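## Task

The scoop starts in the right gripper. Put it down on the table next to the litter pan so that it touches only the table, has its hollow facing upward and stays at rest. Every other object must finish within about a thumb's width of its starting spot and be rotated at most a little. It only counts if things stay that way without the robot supporting them.

## Robot and tools

ROBOT. There are two 6-joint arms, left_arm and right_arm, each ending in a two-finger parallel gripper. Their bases sit at about (+0.003, +0.340, 0) m for left_arm and (-0.001, -0.289, -0.008) m for right_arm, each yawed slightly. Behind the bases are a fixed bar and plate that can stand up to about 3 cm above the table. Nothing warns you before an arm touches them.

FRAME. All reported poses share one scene frame. The origin is at table-top height, midway between the arms and a few cm behind the table's near edge. +x points out over the table, +y points toward left_arm and +z points up. Units are metres, and quaternions are wxyz. A gripper's fingers point along its own +z axis and close along its y axis. end_effector_position is the pinch point, roughly 1 cm short of the fingertips. The printed hand position can be wrong, more so when the arm is stretched far out.

ROW FORMAT. Every command row has 14 numbers, each between -1 and 1, and both arms are always included. The first seven are for left_arm: shoulder, elbow, waist, wrist pitch, wrist yaw, wrist roll, then gripper opening. The last seven are the same for right_arm. Use this joint order everywhere, including in result lists. The six joint numbers are scaled offsets, not poses. A value of 1.0 equals 1.202 rad for the waist, 1.258 rad for the shoulder, 1.238 rad for the elbow, 2.073 rad for wrist pitch, and 2.022 rad for wrist yaw and wrist roll. Opening is absolute: +1 is fully open (finger gap 0.094 m) and -1 is closed.

JOINT RANGES (rad). Waist -2.618 to 3.054. Shoulder 0.000 to 3.142. Elbow 0.000 to 3.142. Wrist pitch -1.571 to 1.571. Wrist yaw -1.571 to 1.571. Wrist roll -2.094 to 2.094. The real ends may differ from these by up to 0.036 rad. An action that pushes a joint more than 0.036 rad outward past its end is rejected for both arms. If the first action of a call fails that check, or any action is malformed, the whole call is rejected and nothing moves. When a joint is driven all the way to its end, a "joint sent to its limit" line appears. If that line is missing, it does not prove the joint can travel further.

execute_actions(actions). This takes a list of up to 15 actions. Each action is a table of up to 15 rows, and each row lasts one step of 1/30 s. A shorter table repeats its final row until 15 steps (0.5 s) have passed. Joint offsets are measured from the angles at the start of that action, not from the previous row. For the first action, that means the last reported angles. An empty list just returns the current state and images.

move(target, speed, blocking). target is a single 14-number row. Its offsets count from the Joint positions in the most recent result that shows them. The finger openings are sent at the start of the move. speed, in rad/s from 0.01 to 2 (default 0.5), is the top speed of whichever joint has the farthest to travel. All joints finish together, so the hand follows a curve. A path lasts between 0.5 and 10 s, and the move stops after 10 s even if short of the target. Paths ignore obstacles and the other arm, and the joints trail behind them. Faster moves, and targets set deeper past a contact, hit and press harder. The extra "move:" line reports how the move ended: done, off_target, moving, held or fault. It also says limits=held or limits=none and gives the joint farthest from target on each arm. With blocking=false, the result comes back after 0.5 s while the arm keeps going. Then use wait(0) to check on it, or stop, before sending any other motion.

wait(seconds). Runs 0 to 10 s while the arms keep their last commands, and returns early if a running move ends. stop() brakes a running move; it needs some distance to do so, and the fingers keep moving. zoom_image(camera, region) enlarges [x0, y0, x1, y1] in pixels of a camera's latest image, at most 504x504. The cameras are cam_high, cam_low, cam_left_wrist and cam_right_wrist, all 504x504, and images arrive in that order. A calibration for each camera is provided, and it may be off by a few degrees or millimetres. read_manual only returns licence text. finished_scene(scene) ends the scene you are in; it cannot be undone.

RESULTS. The state line gives each gripper's pose. Joint positions and Joint velocities list, per arm, the six joints in row order and then the finger gap in m. Joint targets shows what the joints are being driven toward right now. grip_measured is the opening on the command scale. Torques and FAULT, MOTOR HOT and OVER-TEMPERATURE FAULT lines may appear. "joint command not followed" means a clearance check altered or blocked some joint targets.

MOTION LIMITS. On every step, each joint's target stays within a fixed lead of its measured angle. The lead is 0.202 rad for the waist, 0.258 for the shoulder, 0.238 for the elbow, 0.573 for wrist pitch, and 0.522 for wrist yaw and roll. Targets that would shift the gripper more than 70 mm are scaled back. Large moves therefore take several actions, and unfinished motion must be commanded again. Sending all-zero offsets can let an arm droop. Send offsets that restore the angles you want, then use zeros, and increase the correction if a joint still falls short. The robot keeps your last command while you think.

GRIPPING. To hold something, command an opening below grip_measured. About 0.03 below holds firmly; less than that holds more gently. Readings can be off by about 1 mm. Pad force is roughly 50 to 62 N, and parts thinner than about 2 mm are gripped more weakly.

AVOID. Do not drop, slam or shove things hard, and do not knock anything off the table. Do not let the arms strike each other or the fixtures. Be ready for brief tugs on a held part or pushes on loose objects. Long holding heats motors. A warning appears at 75 °C. At 90 °C that arm stops for 10 s. At 100 °C the arm goes limp and falls.

Each tool is called after "Call:" by a JSON object that holds its "api" and its "payload".

## Session

Call:
{"api": "execute_actions", "payload": {"actions": []}}

Scene clock: 0.00 s.
left_arm: end_effector_position=(+0.3630, +0.3765, +0.3235) grip_measured=+1.000 end_effector_quat_wxyz=(+0.623, -0.219, +0.749, -0.046) | right_arm: end_effector_position=(+0.3236, -0.3213, +0.3979) grip_measured=-0.595 end_effector_quat_wxyz=(+0.457, -0.074, +0.885, -0.053)
Joint names: [shoulder, elbow, waist, wrist pitch, wrist yaw, wrist roll]
Joint positions: left_arm=[ 0.962  0.9    0.065 -0.155 -0.179 -0.413  0.094] | right_arm=[ 1.248  1.821 -0.025 -1.163 -0.051 -0.256  0.019]
Joint velocities: left_arm=[ 0.012  0.007 -0.022 -0.095 -0.022 -0.007  0.   ] | right_arm=[ 0.002 -0.012 -0.012 -0.051  0.037 -0.022 -0.   ]
Joint torques (N m, as the arm reports them, + toward a larger angle): no reading
Motor temperatures (°C, as the motors report them): left_arm=[22 20 19 22 21 20] | right_arm=[19 18 19 23 21 21]
Joint targets: left_arm=[0.954 0.908 0.066 -0.161 -0.181 -0.410] | right_arm=[1.237 1.830 -0.024 -1.160 -0.054 -0.255]
camera_calibration (this result's frames):
cam_left_wrist: T_world_to_cam=[[0.271404, -0.897387, 0.347904, 0.126788], [-0.667732, -0.435891, -0.603435, 0.605574], [0.693162, -0.0685316, -0.717516, 0.126957], [0, 0, 0, 1]] pos_world=[0.281948, 0.386443, 0.412409]
cam_right_wrist: T_world_to_cam=[[0.0955081, -0.97857, 0.182423, -0.41868], [-0.937529, -0.150019, -0.3139, 0.384055], [0.33454, -0.141047, -0.931766, 0.339311], [0, 0, 0, 1]] pos_world=[0.286537, -0.304234, 0.51309]

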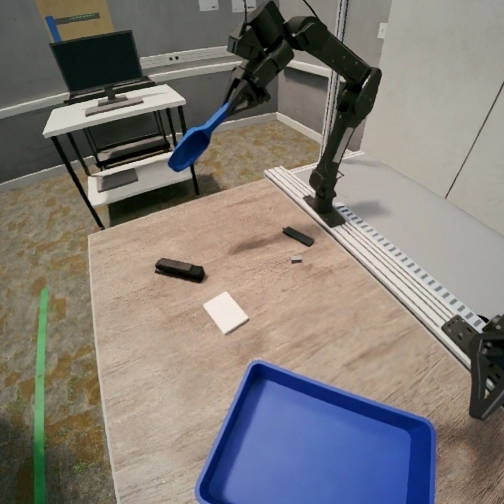

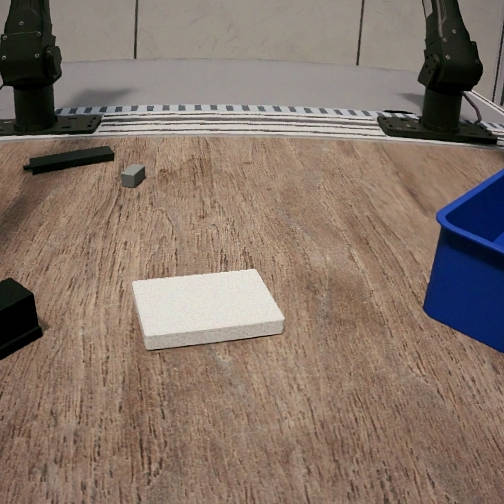

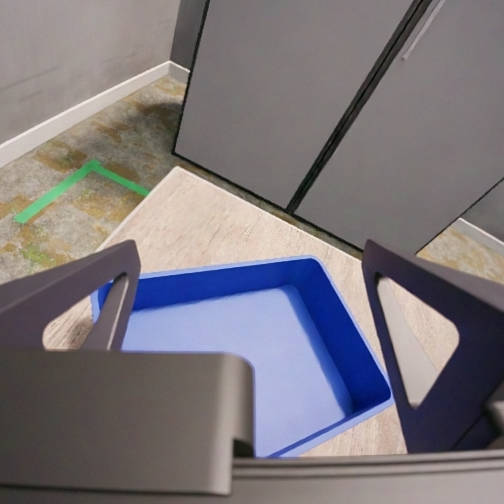

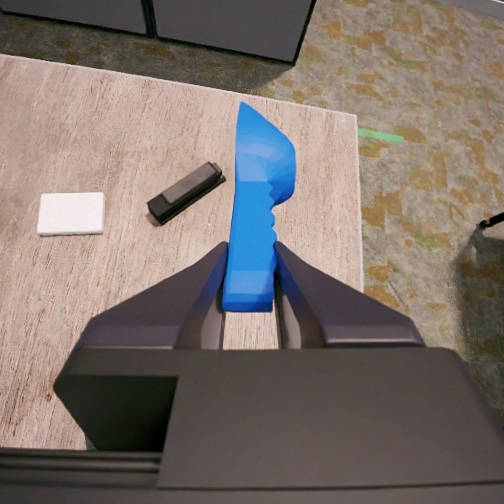

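Call:
{"api": "move", "payload": {"target": [0.3,0.5,-0.2,-0.4,0.088,-0.7,1,0,-0.62,0.48,0.8,0.025,0.905,-0.7], "speed": 0.9}}

Call:
{"api": "move", "payload": {"target": [0,0,0,0,0,0,1,0.4,-0.62,0.49,0.48,0,0,-0.7], "speed": 0.6}}

Scene clock: 6.40 s.
left_arm: end_effector_position=(+0.3602, +0.2628, +0.2891) grip_measured=+1.000 end_effector_quat_wxyz=(-0.201, +0.670, -0.644, +0.310) | right_arm: end_effector_position=(+0.3921, -0.1074, +0.4340) grip_measured=-0.596 end_effector_quat_wxyz=(+0.410, +0.329, +0.513, +0.678)
Joint names: [shoulder, elbow, waist, wrist pitch, wrist yaw, wrist roll]
Joint positions: left_arm=[ 1.326  1.485 -0.167 -0.959 -0.006 -1.821  0.094] | right_arm=[ 1.248  1.054  0.54   0.467 -0.007  1.57   0.019]
Joint velocities: left_arm=[ 0.017 -0.007 -0.007 -0.051 -0.007  0.022  0.   ] | right_arm=[ 0.007  0.012 -0.027 -0.007 -0.007 -0.007  0.   ]
Joint torques (N m, as the arm reports them, + toward a larger angle): left_arm=[-3.34  9.52 -0.68  1.29  0.05 -0.01] | right_arm=[-4.98  7.35  0.92  2.14  0.09  0.02]
Motor temperatures (°C, as the motors report them): left_arm=[22 21 19 23 21 20] | right_arm=[19 19 19 25 21 21]
Joint targets: left_arm=[1.339 1.519 -0.175 -0.984 -0.002 -1.828] | right_arm=[1.248 1.053 0.552 0.496 -0.001 1.573]
move: off_target (left_arm, right_arm); limits=none; left_arm: farthest joint: the elbow, 0.034 radians from its target (0.619 radians at the start); right_arm: farthest joint: the wrist pitch, 0.029 radians from its target (1.658 radians at the start)
camera_calibration (this result's frames):
cam_left_wrist: T_world_to_cam=[[0.738899, 0.0955459, 0.667008, -0.484045], [-0.413512, -0.717272, 0.560828, 0.179145], [0.532011, -0.690211, -0.490482, 0.252155], [0, 0, 0, 1]] pos_world=[0.29759, 0.348784, 0.34607]
cam_right_wrist: T_world_to_cam=[[0.229625, 0.114485, -0.966523, 0.340966], [-0.86315, 0.482808, -0.147877, 0.458458], [0.449716, 0.86821, 0.209682, -0.051928], [0, 0, 0, 1]] pos_world=[0.340777, -0.215298, 0.408235]

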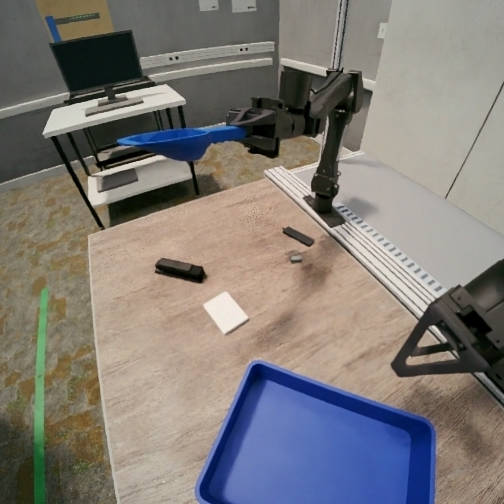

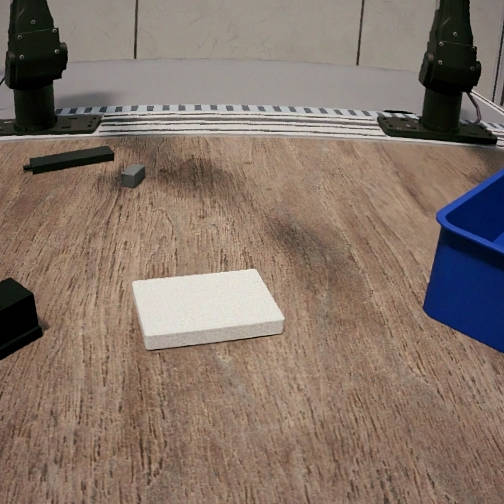

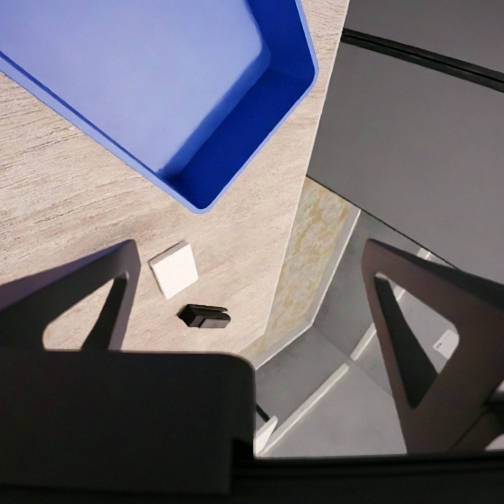

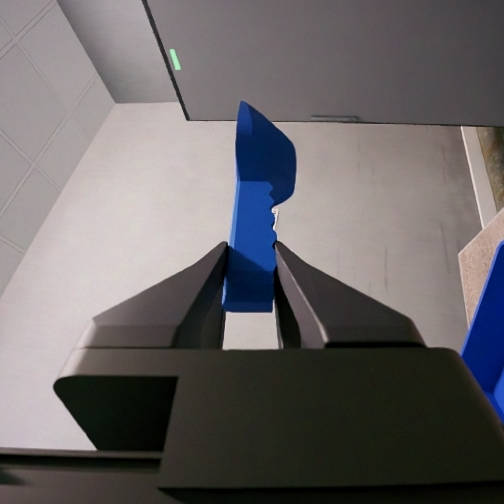

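Scene clock: 8.90 s.
left_arm: end_effector_position=(+0.3602, +0.2628, +0.2891) grip_measured=+1.000 end_effector_quat_wxyz=(-0.201, +0.670, -0.644, +0.310) | right_arm: end_effector_position=(+0.2064, +0.0548, +0.1310) grip_measured=-0.596 end_effector_quat_wxyz=(+0.174, +0.198, +0.685, +0.680)
Joint names: [shoulder, elbow, waist, wrist pitch, wrist yaw, wrist roll]
Joint positions: left_arm=[ 1.326  1.485 -0.167 -0.959 -0.006 -1.821  0.094] | right_arm=[ 1.746  0.291  1.116  1.434 -0.004  1.57   0.019]
Joint velocities: left_arm=[-0.022 -0.012 -0.017 -0.051 -0.022 -0.007  0.   ] | right_arm=[ 0.002 -0.012 -0.002 -0.022 -0.051 -0.037 -0.   ]
Joint torques (N m, as the arm reports them, + toward a larger angle): left_arm=[-4.31  7.14 -0.06  1.51  0.02  0.01] | right_arm=[-5.81  3.4   0.92  2.25  0.01 -0.01]
Motor temperatures (°C, as the motors report them): left_arm=[22 21 19 23 21 20] | right_arm=[19 19 19 26 21 21]
Joint targets: left_arm=[1.326 1.485 -0.167 -0.959 -0.006 -1.821] | right_arm=[1.752 0.287 1.129 1.461 -0.007 1.570]
move: off_target (right_arm); limits=none; left_arm: farthest joint: the waist, 0.000 radians from its target (0.000 radians at the start); right_arm: farthest joint: the wrist pitch, 0.028 radians from its target (0.995 radians at the start)
camera_calibration (this result's frames):
cam_left_wrist: T_world_to_cam=[[0.738899, 0.0955459, 0.667008, -0.484045], [-0.413512, -0.717272, 0.560828, 0.179145], [0.532011, -0.690211, -0.490482, 0.252155], [0, 0, 0, 1]] pos_world=[0.29759, 0.348784, 0.34607]
cam_right_wrist: T_world_to_cam=[[-0.0122219, -0.0113994, -0.99986, 0.133389], [-0.996033, -0.088007, 0.0131785, 0.212574], [-0.088145, 0.996055, -0.0102786, 0.0871597], [0, 0, 0, 1]] pos_world=[0.221044, -0.0665872, 0.131465]

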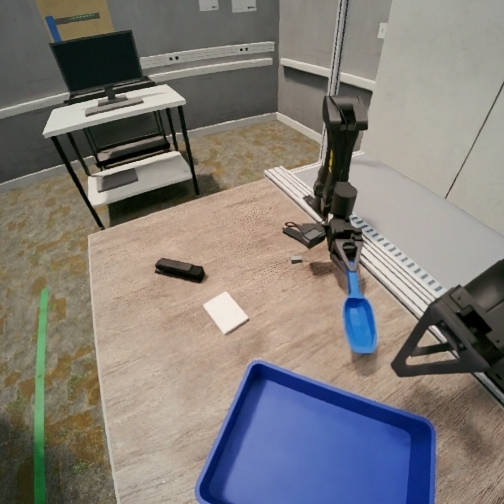

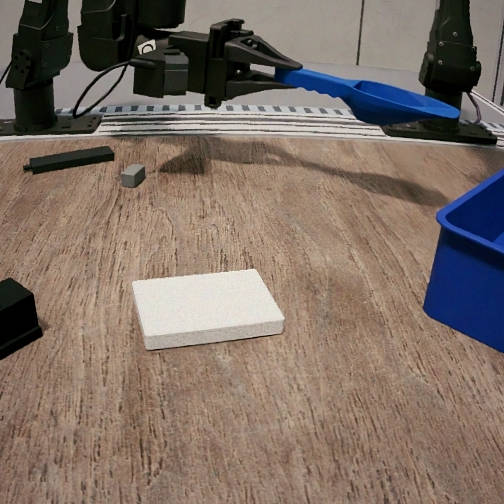

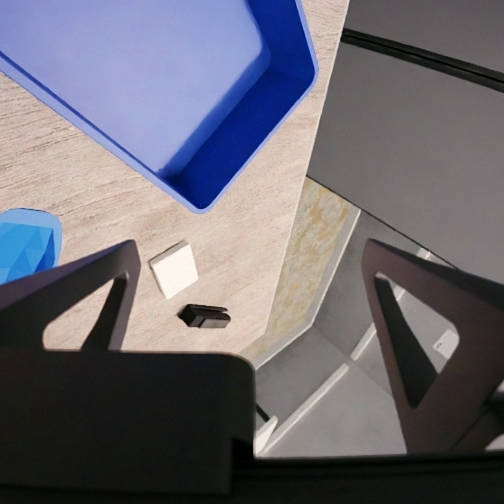

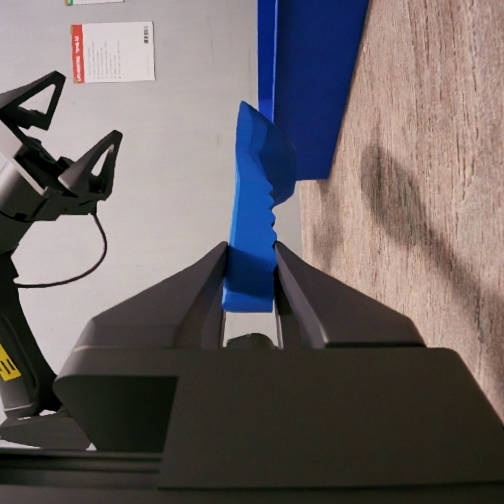

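Call:
{"api": "move", "payload": {"target": [0.38,0.315,-0.48,-0.293,0,0,0.5,0,0,0,0.01,0,0,-0.7], "speed": 0.6}}

Scene clock: 12.83 s.
left_arm: end_effector_position=(+0.2456, +0.0976, +0.1905) grip_measured=+0.502 end_effector_quat_wxyz=(+0.008, -0.494, +0.869, -0.024) | right_arm: end_effector_position=(+0.2063, +0.0548, +0.1300) grip_measured=-0.596 end_effector_quat_wxyz=(+0.174, +0.198, +0.686, +0.678)
Joint names: [shoulder, elbow, waist, wrist pitch, wrist yaw, wrist roll]
Joint positions: left_arm=[ 1.801  1.836 -0.745 -1.539 -0.002 -1.821  0.071] | right_arm=[ 1.746  0.291  1.116  1.43  -0.004  1.57   0.019]
Joint velocities: left_arm=[-0.007 -0.012  0.007  0.095 -0.051  0.022 -0.   ] | right_arm=[ 0.007 -0.012  0.007 -0.022 -0.022 -0.066  0.001]
Joint torques (N m, as the arm reports them, + toward a larger angle): left_arm=[-7.7   9.25  0.45  0.03  0.01 -0.01] | right_arm=[-6.31  3.78  0.    2.21  0.04  0.  ]
Motor temperatures (°C, as the motors report them): left_arm=[22 21 19 24 21 20] | right_arm=[19 19 19 27 21 21]
Joint targets: left_arm=[1.804 1.874 -0.744 -1.563 -0.006 -1.821] | right_arm=[1.746 0.291 1.116 1.455 -0.004 1.570]
joint sent to its limit (left arm) — the command would take the wrist pitch past its lower limit, so that joint was sent only as far as its limit.
move: off_target (left_arm, right_arm); limits=none; left_arm: farthest joint: the elbow, 0.039 radians from its target (0.390 radians at the start); right_arm: farthest joint: the wrist pitch, 0.025 radians from its target (0.020 radians at the start)
camera_calibration (this result's frames):
cam_left_wrist: T_world_to_cam=[[0.861527, -0.505353, 0.0488775, -0.171526], [-0.429468, -0.674028, 0.601036, 0.0606254], [-0.27079, -0.5388, -0.797726, 0.391647], [0, 0, 0, 1]] pos_world=[0.279865, 0.165202, 0.284373]
cam_right_wrist: T_world_to_cam=[[-0.0143659, -0.0150042, -0.999784, 0.132976], [-0.995991, -0.0880824, 0.0156333, 0.212227], [-0.0882979, 0.996, -0.0136787, 0.0876225], [0, 0, 0, 1]] pos_world=[0.221023, -0.0665833, 0.130829]

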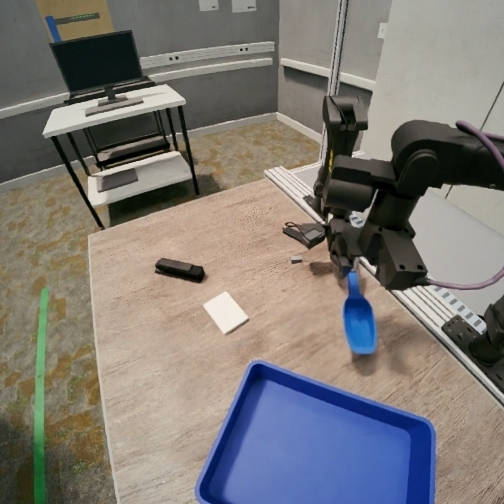

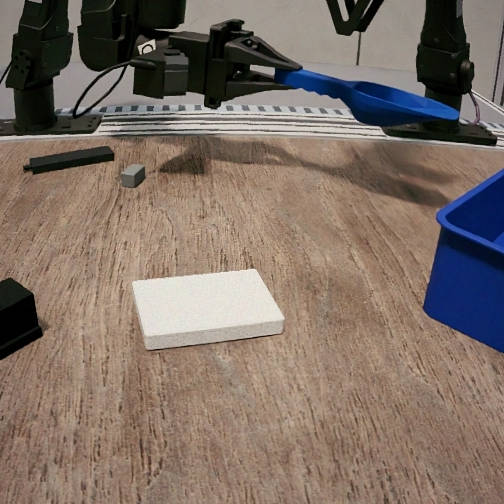

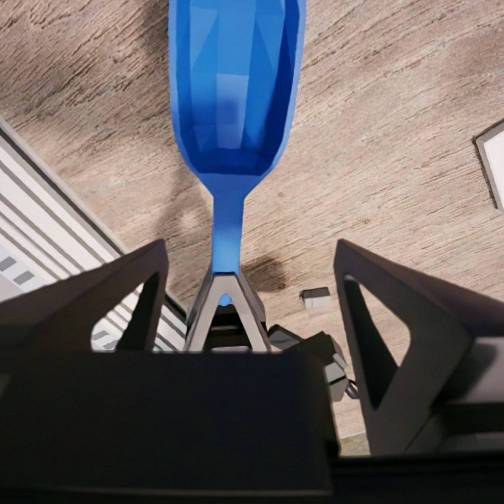

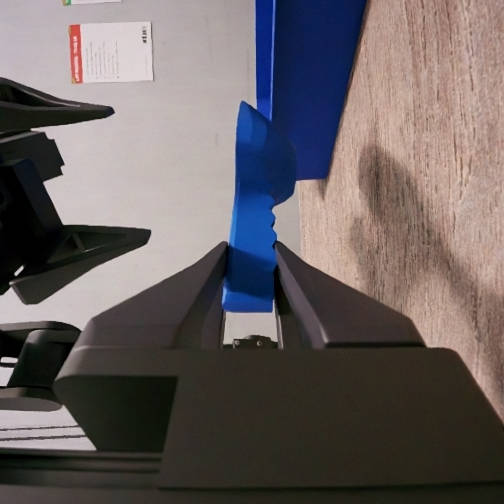

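Call:
{"api": "move", "payload": {"target": [0,-0.195,-0.05,0.087,0,0,0.1,0,0,0,0.012,0,0,-0.7], "speed": 0.2}}

Scene clock: 16.03 s.
left_arm: end_effector_position=(+0.2308, +0.0877, +0.1350) grip_measured=+0.102 end_effector_quat_wxyz=(+0.001, -0.472, +0.882, -0.002) | right_arm: end_effector_position=(+0.2063, +0.0548, +0.1295) grip_measured=-0.596 end_effector_quat_wxyz=(+0.174, +0.198, +0.687, +0.678)
Joint names: [shoulder, elbow, waist, wrist pitch, wrist yaw, wrist roll]
Joint positions: left_arm=[ 1.801  1.614 -0.797 -1.363 -0.002 -1.821  0.052] | right_arm=[ 1.746  0.291  1.116  1.428 -0.004  1.57   0.019]
Joint velocities: left_arm=[ 0.002 -0.002 -0.012  0.022 -0.081 -0.022  0.   ] | right_arm=[ 0.002  0.012  0.007 -0.081  0.007 -0.037  0.001]
Joint torques (N m, as the arm reports them, + toward a larger angle): left_arm=[-8.94  4.94 -0.63  0.24  0.04 -0.03] | right_arm=[-6.31  3.77 -0.02  2.23  0.04 -0.01]
Motor temperatures (°C, as the motors report them): left_arm=[23 21 19 23 21 20] | right_arm=[19 19 19 28 21 21]
Joint targets: left_arm=[1.801 1.595 -0.805 -1.358 -0.002 -1.821] | right_arm=[1.746 0.291 1.116 1.455 -0.004 1.570]
move: off_target (right_arm); limits=none; left_arm: farthest joint: the elbow, 0.020 radians from its target (0.241 radians at the start); right_arm: farthest joint: the wrist pitch, 0.027 radians from its target (0.025 radians at the start)
camera_calibration (this result's frames):
cam_left_wrist: T_world_to_cam=[[0.835008, -0.550217, 0.00474242, -0.145037], [-0.445313, -0.670694, 0.593183, 0.085402], [-0.323199, -0.497425, -0.805054, 0.347512], [0, 0, 0, 1]] pos_world=[0.271453, 0.150338, 0.229794]
cam_right_wrist: T_world_to_cam=[[-0.0153402, -0.0166427, -0.999744, 0.132788], [-0.99597, -0.0881137, 0.0167491, 0.21207], [-0.0883698, 0.995971, -0.015224, 0.0878323], [0, 0, 0, 1]] pos_world=[0.221014, -0.0665823, 0.130539]

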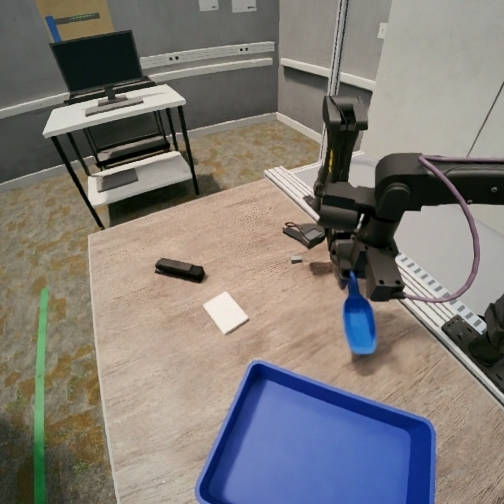

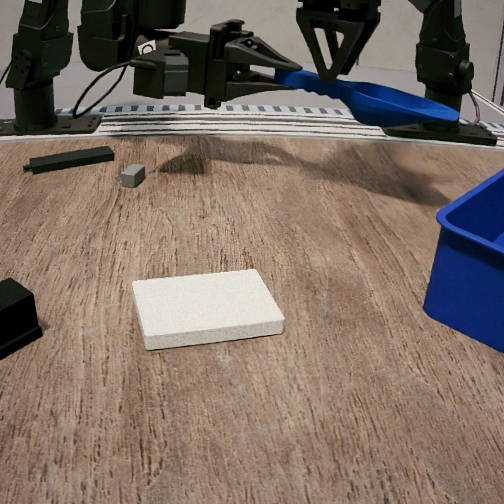

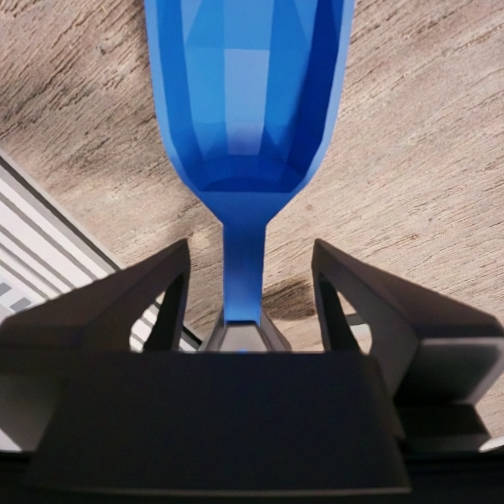

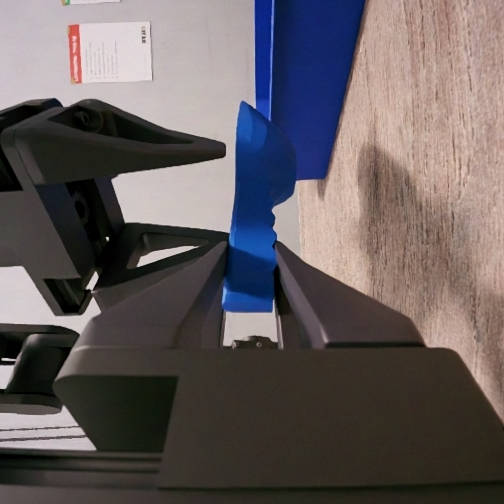

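Need 2.2 cm lower.

Call:
{"api": "move", "payload": {"target": [0,-0.088,0,0.04,0,0,0.1,0,0,0,0.012,0,0,-0.7], "speed": 0.1}}

Call:
{"api": "move", "payload": {"target": [0,0,0,0,0,0,-0.8,0,0,0,0.012,0,0,-0.7]}}

Scene clock: 19.20 s.
left_arm: end_effector_position=(+0.2290, +0.0897, +0.1127) grip_measured=+0.102 end_effector_quat_wxyz=(+0.000, -0.472, +0.882, +0.003) | right_arm: end_effector_position=(+0.2063, +0.0548, +0.1290) grip_measured=-0.596 end_effector_quat_wxyz=(+0.173, +0.198, +0.687, +0.677)
Joint names: [shoulder, elbow, waist, wrist pitch, wrist yaw, wrist roll]
Joint positions: left_arm=[ 1.801  1.526 -0.797 -1.284 -0.002 -1.821  0.052] | right_arm=[ 1.746  0.291  1.116  1.426 -0.004  1.57   0.019]
Joint velocities: left_arm=[ 0.007 -0.002 -0.017 -0.007 -0.037  0.007 -0.   ] | right_arm=[-0.007  0.002 -0.002 -0.007 -0.037 -0.007 -0.001]
Joint torques (N m, as the arm reports them, + toward a larger angle): left_arm=[-8.36  4.93  0.21  0.23 -0.03 -0.05] | right_arm=[-6.32  3.77 -0.02  2.23  0.03 -0.01]
Motor temperatures (°C, as the motors report them): left_arm=[23 21 19 23 21 20] | right_arm=[20 19 19 28 21 21]
Joint targets: left_arm=[1.801 1.505 -0.797 -1.280 -0.002 -1.821] | right_arm=[1.746 0.291 1.116 1.453 -0.004 1.570]
move: off_target (left_arm, right_arm); limits=none; left_arm: farthest joint: the elbow, 0.021 radians from its target (0.109 radians at the start); right_arm: farthest joint: the wrist pitch, 0.027 radians from its target (0.025 radians at the start)
camera_calibration (this result's frames):
cam_left_wrist: T_world_to_cam=[[0.835008, -0.550216, -0.00485148, -0.141306], [-0.441389, -0.675064, 0.591155, 0.0988899], [-0.328538, -0.491478, -0.806543, 0.330811], [0, 0, 0, 1]] pos_world=[0.270325, 0.151594, 0.207669]
cam_right_wrist: T_world_to_cam=[[-0.0163144, -0.0182812, -0.9997, 0.132599], [-0.995948, -0.0881431, 0.017865, 0.211913], [-0.0884433, 0.99594, -0.0167692, 0.0880419], [0, 0, 0, 1]] pos_world=[0.221004, -0.0665818, 0.13025]

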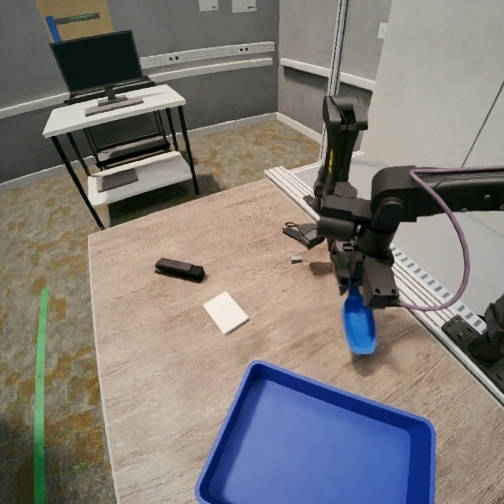

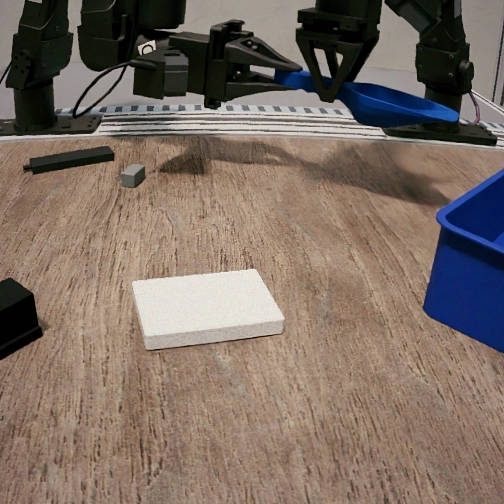

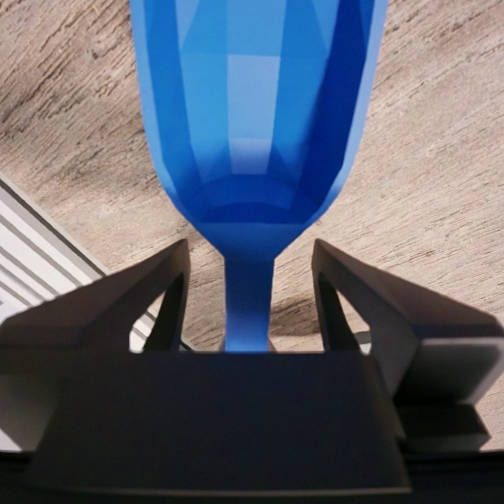

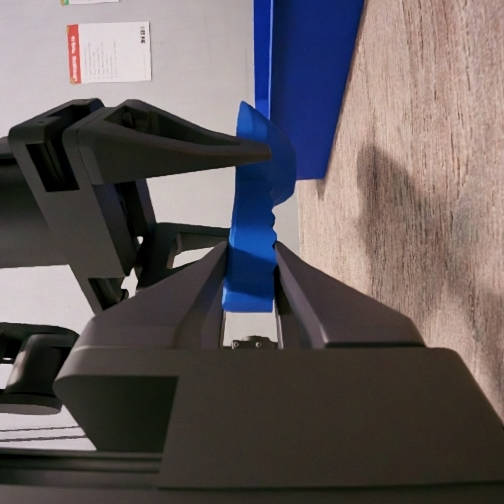

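Scene clock: 19.90 s.
left_arm: end_effector_position=(+0.2274, +0.0895, +0.1127) grip_measured=-0.618 end_effector_quat_wxyz=(-0.003, -0.468, +0.884, +0.004) | right_arm: end_effector_position=(+0.2070, +0.0544, +0.1284) grip_measured=-0.596 end_effector_quat_wxyz=(+0.174, +0.199, +0.688, +0.676)
Joint names: [shoulder, elbow, waist, wrist pitch, wrist yaw, wrist roll]
Joint positions: left_arm=[ 1.801  1.526 -0.798 -1.288  0.004 -1.814  0.018] | right_arm=[ 1.746  0.291  1.115  1.423 -0.003  1.57   0.019]
Joint velocities: left_arm=[-0.002  0.012 -0.007 -0.051  0.037  0.051 -0.   ] | right_arm=[-0.007 -0.002 -0.007  0.051 -0.022  0.007  0.   ]
Joint torques (N m, as the arm reports them, + toward a larger angle): left_arm=[-8.47  6.44  0.14  0.28 -0.09 -0.14] | right_arm=[-6.31  3.77  0.1   2.23  0.03  0.  ]
Motor temperatures (°C, as the motors report them): left_arm=[23 21 19 23 21 20] | right_arm=[20 19 19 28 21 21]
Joint targets: left_arm=[1.801 1.526 -0.797 -1.284 -0.002 -1.821] | right_arm=[1.746 0.291 1.116 1.451 -0.005 1.571]
move: off_target (right_arm); limits=none; left_arm: farthest joint: the wrist roll, 0.007 radians from its target (0.000 radians at the start); right_arm: farthest joint: the wrist pitch, 0.028 radians from its target (0.025 radians at the start)
camera_calibration (this result's frames):
cam_left_wrist: T_world_to_cam=[[0.830546, -0.556862, -0.00989125, -0.137873], [-0.442862, -0.671078, 0.594582, 0.0976337], [-0.337738, -0.489447, -0.803974, 0.331813], [0, 0, 0, 1]] pos_world=[0.269814, 0.151148, 0.207354]
cam_right_wrist: T_world_to_cam=[[-0.0170987, -0.0209979, -0.999633, 0.132216], [-0.996157, -0.0855341, 0.018836, 0.21234], [-0.0858983, 0.996114, -0.0194547, 0.0883175], [0, 0, 0, 1]] pos_world=[0.221371, -0.0670357, 0.129886]

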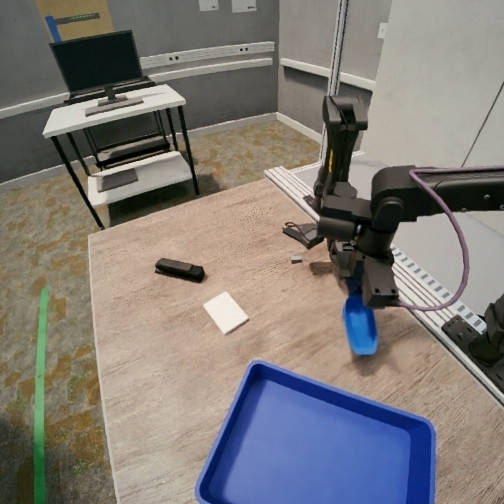

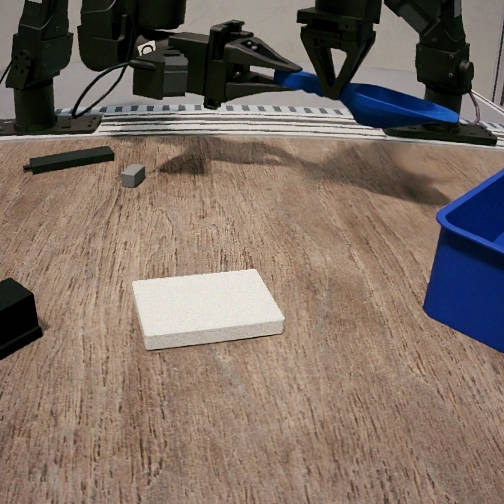

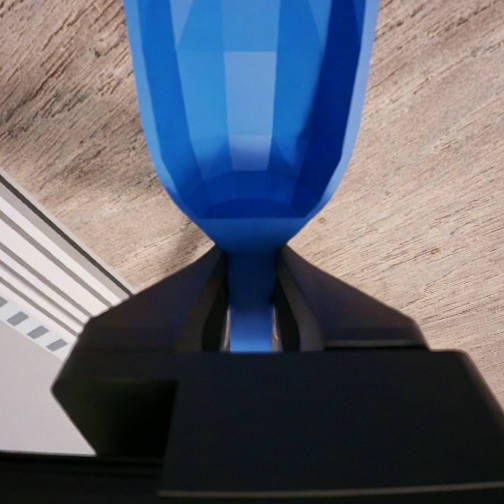

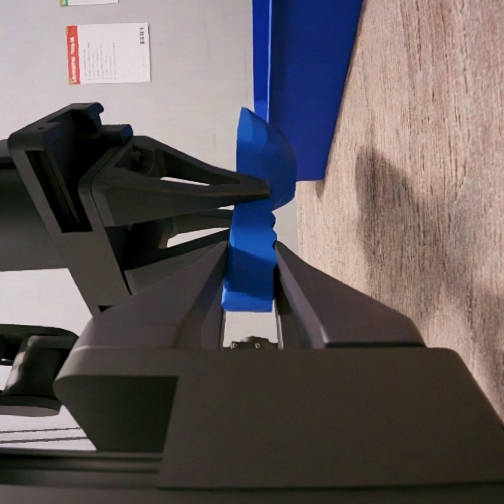

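Call:
{"api": "move", "payload": {"target": [0,0,0,0,0,0,-0.8,0,0,0,0.012,0,0,0]}}

Call:
{"api": "move", "payload": {"target": [0,0,0.05,0,0,0.2,-0.8,-0.1,0,-0.9,0,0,0,0], "speed": 0.7}}

Call:
{"api": "move", "payload": {"target": [0,0.03,0.37,-0.01,0,0.94,-0.8,0,0,0,0,0,0,0], "speed": 0.9}}

Scene clock: 23.10 s.
left_arm: end_effector_position=(+0.2274, +0.0894, +0.1127) grip_measured=-0.618 end_effector_quat_wxyz=(-0.003, -0.468, +0.884, +0.004) | right_arm: end_effector_position=(+0.2071, +0.0544, +0.1321) grip_measured=-0.002 end_effector_quat_wxyz=(+0.176, +0.198, +0.683, +0.681)
Joint names: [shoulder, elbow, waist, wrist pitch, wrist yaw, wrist roll]
Joint positions: left_arm=[ 1.801  1.526 -0.798 -1.287  0.004 -1.814  0.018] | right_arm=[ 1.746  0.291  1.115  1.439 -0.003  1.57   0.047]
Joint velocities: left_arm=[-0.012 -0.007 -0.012 -0.051  0.007  0.022 -0.   ] | right_arm=[-0.002  0.002 -0.017  0.007  0.066  0.081  0.   ]
Joint torques (N m, as the arm reports them, + toward a larger angle): left_arm=[-8.21  6.57  0.07  0.2  -0.03 -0.05] | right_arm=[-6.31  3.76 -0.02  2.04  0.03  0.  ]
Motor temperatures (°C, as the motors report them): left_arm=[24 21 19 23 21 20] | right_arm=[20 19 19 29 21 21]
Joint targets: left_arm=[1.801 1.526 -0.798 -1.288 0.004 -1.814] | right_arm=[1.746 0.291 1.115 1.448 -0.003 1.570]
move: done; limits=none; left_arm: farthest joint: the wrist pitch, 0.001 radians from its target (0.000 radians at the start); right_arm: farthest joint: the wrist pitch, 0.009 radians from its target (0.025 radians at the start)
camera_calibration (this result's frames):
cam_left_wrist: T_world_to_cam=[[0.830335, -0.557182, -0.00961512, -0.137903], [-0.443097, -0.670588, 0.594959, 0.097529], [-0.337948, -0.489755, -0.803698, 0.331804], [0, 0, 0, 1]] pos_world=[0.269853, 0.151068, 0.207319]
cam_right_wrist: T_world_to_cam=[[-0.00928337, -0.00790194, -0.999926, 0.133716], [-0.996309, -0.0852595, 0.00992356, 0.2136], [-0.0853316, 0.996327, -0.00708128, 0.086635], [0, 0, 0, 1]] pos_world=[0.221445, -0.0670488, 0.1322]

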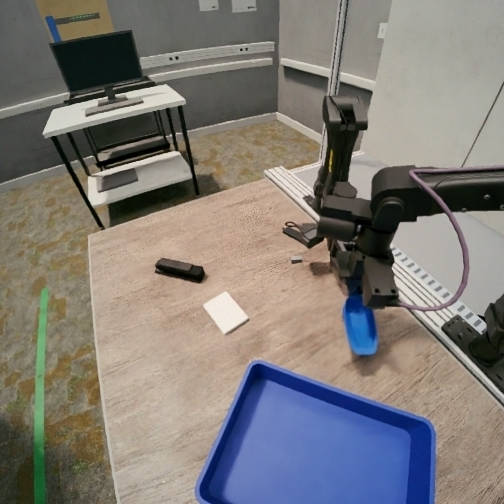

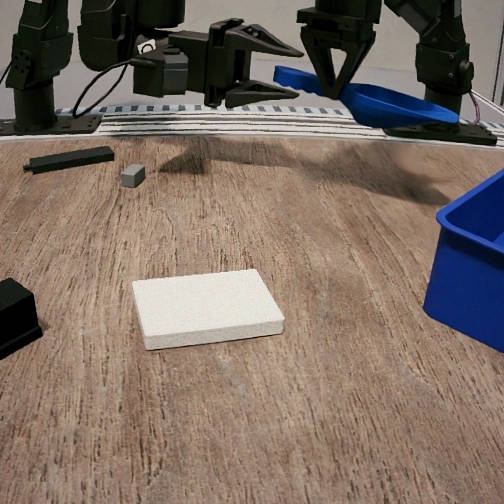

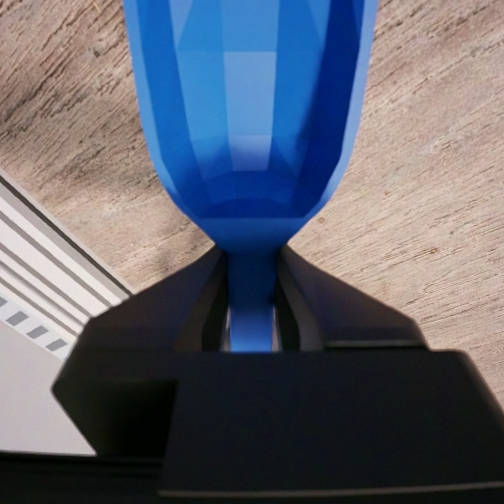

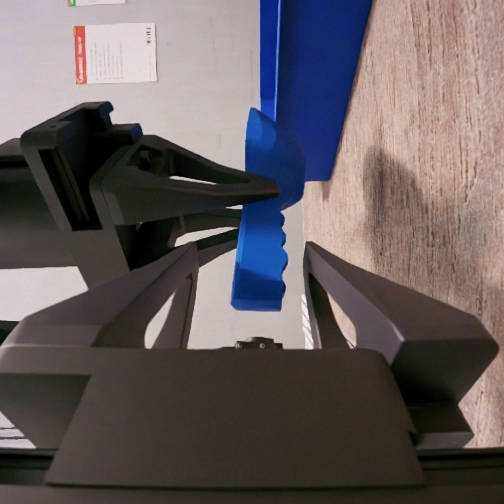

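Scene clock: 25.37 s.
left_arm: end_effector_position=(+0.2398, +0.1011, +0.1127) grip_measured=-0.618 end_effector_quat_wxyz=(-0.004, -0.310, +0.951, +0.003) | right_arm: end_effector_position=(+0.4011, -0.3085, +0.1582) grip_measured=-0.002 end_effector_quat_wxyz=(+0.521, +0.500, +0.470, +0.508)
Joint names: [shoulder, elbow, waist, wrist pitch, wrist yaw, wrist roll]
Joint positions: left_arm=[ 1.801  1.526 -0.747 -1.287  0.005 -1.421  0.018] | right_arm=[ 1.646  0.291  0.04   1.437 -0.002  1.57   0.047]
Joint velocities: left_arm=[-0.012  0.007  0.007 -0.007  0.022 -0.022  0.   ] | right_arm=[-0.002 -0.007 -0.002  0.022 -0.051  0.051 -0.001]
Joint torques (N m, as the arm reports them, + toward a larger angle): left_arm=[-8.2   6.41  0.94  0.18  0.    0.02] | right_arm=[-8.14  4.28 -0.51  1.95  0.03 -0.01]
Motor temperatures (°C, as the motors report them): left_arm=[24 21 19 23 21 20] | right_arm=[20 19 19 29 21 21]
Joint targets: left_arm=[1.801 1.526 -0.738 -1.287 0.004 -1.409] | right_arm=[1.620 0.291 0.033 1.438 -0.003 1.570]
move: off_target (right_arm); limits=none; left_arm: farthest joint: the wrist roll, 0.011 radians from its target (0.404 radians at the start); right_arm: farthest joint: the shoulder, 0.026 radians from its target (0.126 radians at the start)
camera_calibration (this result's frames):
cam_left_wrist: T_world_to_cam=[[0.595233, -0.803511, -0.00822194, -0.060554], [-0.64151, -0.481336, 0.597311, 0.139021], [-0.483903, -0.350265, -0.801968, 0.362415], [0, 0, 0, 1]] pos_world=[0.300601, 0.145201, 0.207108]
cam_right_wrist: T_world_to_cam=[[0.0574045, -0.0102476, -0.998298, 0.130944], [-0.544976, 0.8375, -0.0399343, 0.487208], [0.836485, 0.546341, 0.0424916, -0.0515623], [0, 0, 0, 1]] pos_world=[0.301131, -0.378524, 0.152369]

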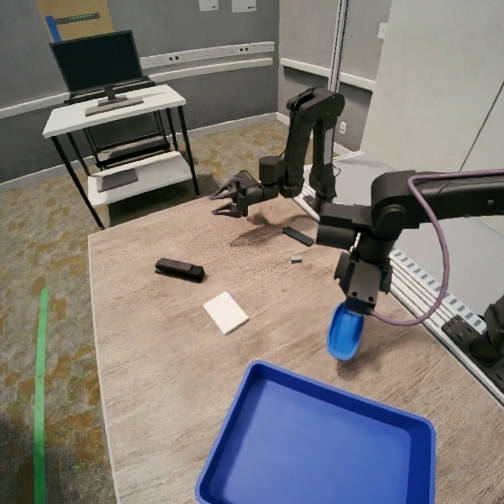

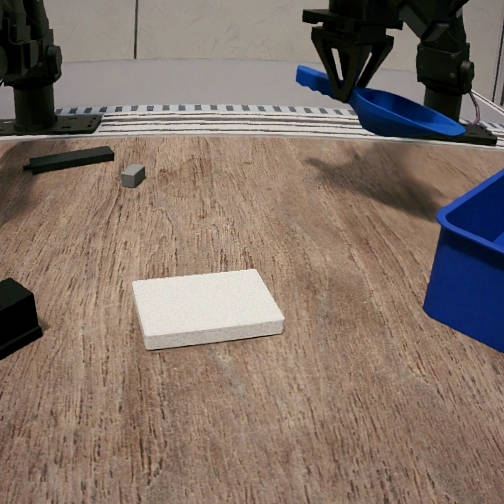

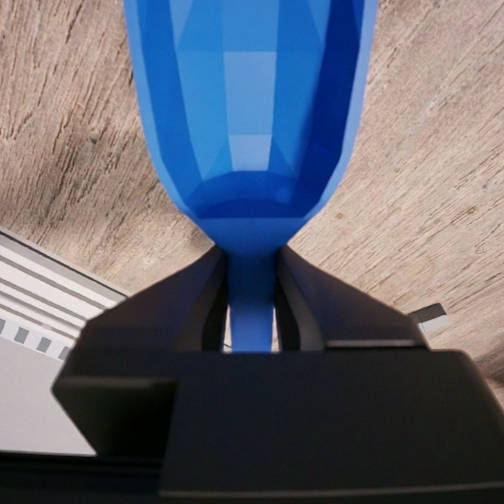

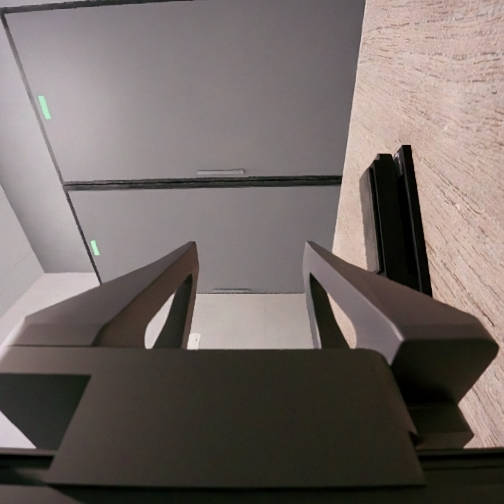

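Scene clock: 28.40 s.
left_arm: end_effector_position=(+0.3166, +0.2235, +0.1133) grip_measured=-0.618 end_effector_quat_wxyz=(-0.006, +0.399, +0.917, +0.000) | right_arm: end_effector_position=(+0.4011, -0.3085, +0.1582) grip_measured=-0.002 end_effector_quat_wxyz=(+0.521, +0.500, +0.470, +0.508)
Joint names: [shoulder, elbow, waist, wrist pitch, wrist yaw, wrist roll]
Joint positions: left_arm=[ 1.801  1.526 -0.309 -1.293  0.006  0.469  0.018] | right_arm=[ 1.646  0.291  0.04   1.437 -0.002  1.57   0.047]
Joint velocities: left_arm=[-0.007  0.027 -0.027  0.007  0.051 -0.007 -0.   ] | right_arm=[ 0.017 -0.012 -0.002 -0.022  0.022 -0.022 -0.002]
Joint torques (N m, as the arm reports them, + toward a larger angle): left_arm=[-8.22  8.95  0.7   0.01  0.02  0.05] | right_arm=[-5.77  4.3   0.    1.94  0.04 -0.01]
Motor temperatures (°C, as the motors report them): left_arm=[24 22 19 23 21 20] | right_arm=[20 19 19 29 21 21]
Joint targets: left_arm=[1.801 1.563 -0.302 -1.308 0.004 0.480] | right_arm=[1.646 0.291 0.040 1.437 -0.002 1.570]
move: off_target (left_arm); limits=none; left_arm: farthest joint: the elbow, 0.037 radians from its target (0.037 radians at the start); right_arm: farthest joint: the waist, 0.000 radians from its target (0.000 radians at the start)
camera_calibration (this result's frames):
cam_left_wrist: T_world_to_cam=[[-0.726952, -0.686678, 0.00374276, 0.383238], [-0.546274, 0.581599, 0.602766, -0.0214801], [-0.416083, 0.436138, -0.797909, 0.245332], [0, 0, 0, 1]] pos_world=[0.36894, 0.168655, 0.207266]
cam_right_wrist: T_world_to_cam=[[0.0574045, -0.0102476, -0.998298, 0.130944], [-0.544976, 0.8375, -0.0399343, 0.487208], [0.836485, 0.546341, 0.0424916, -0.0515623], [0, 0, 0, 1]] pos_world=[0.301131, -0.378524, 0.152369]

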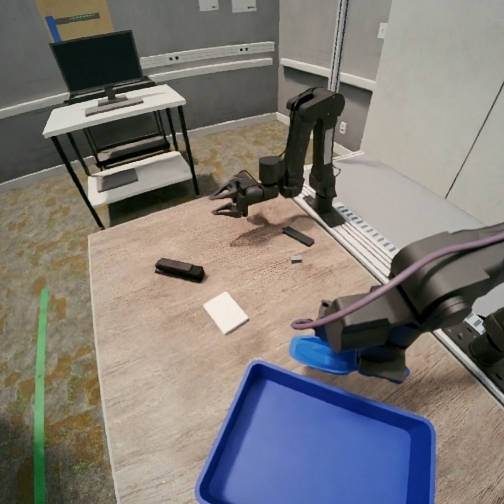

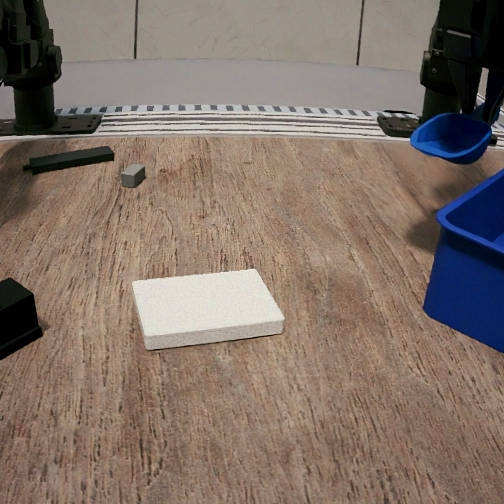

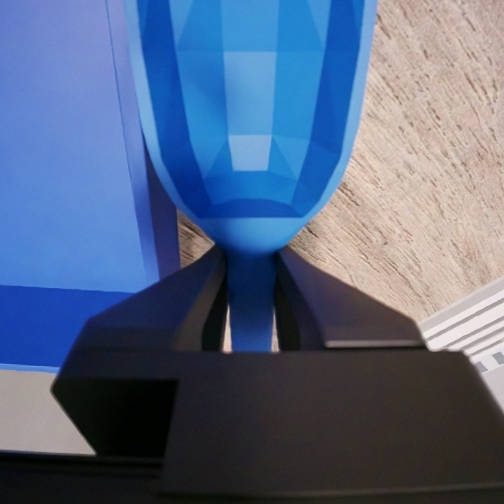

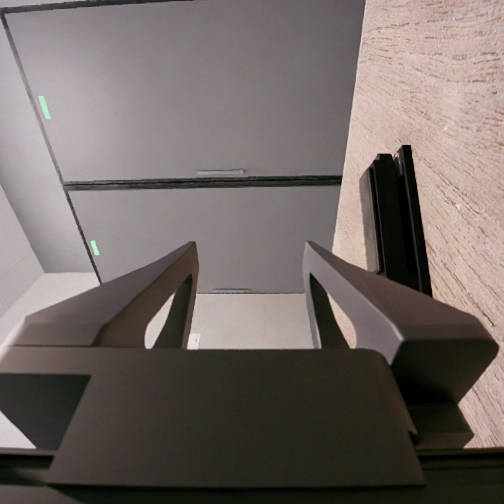

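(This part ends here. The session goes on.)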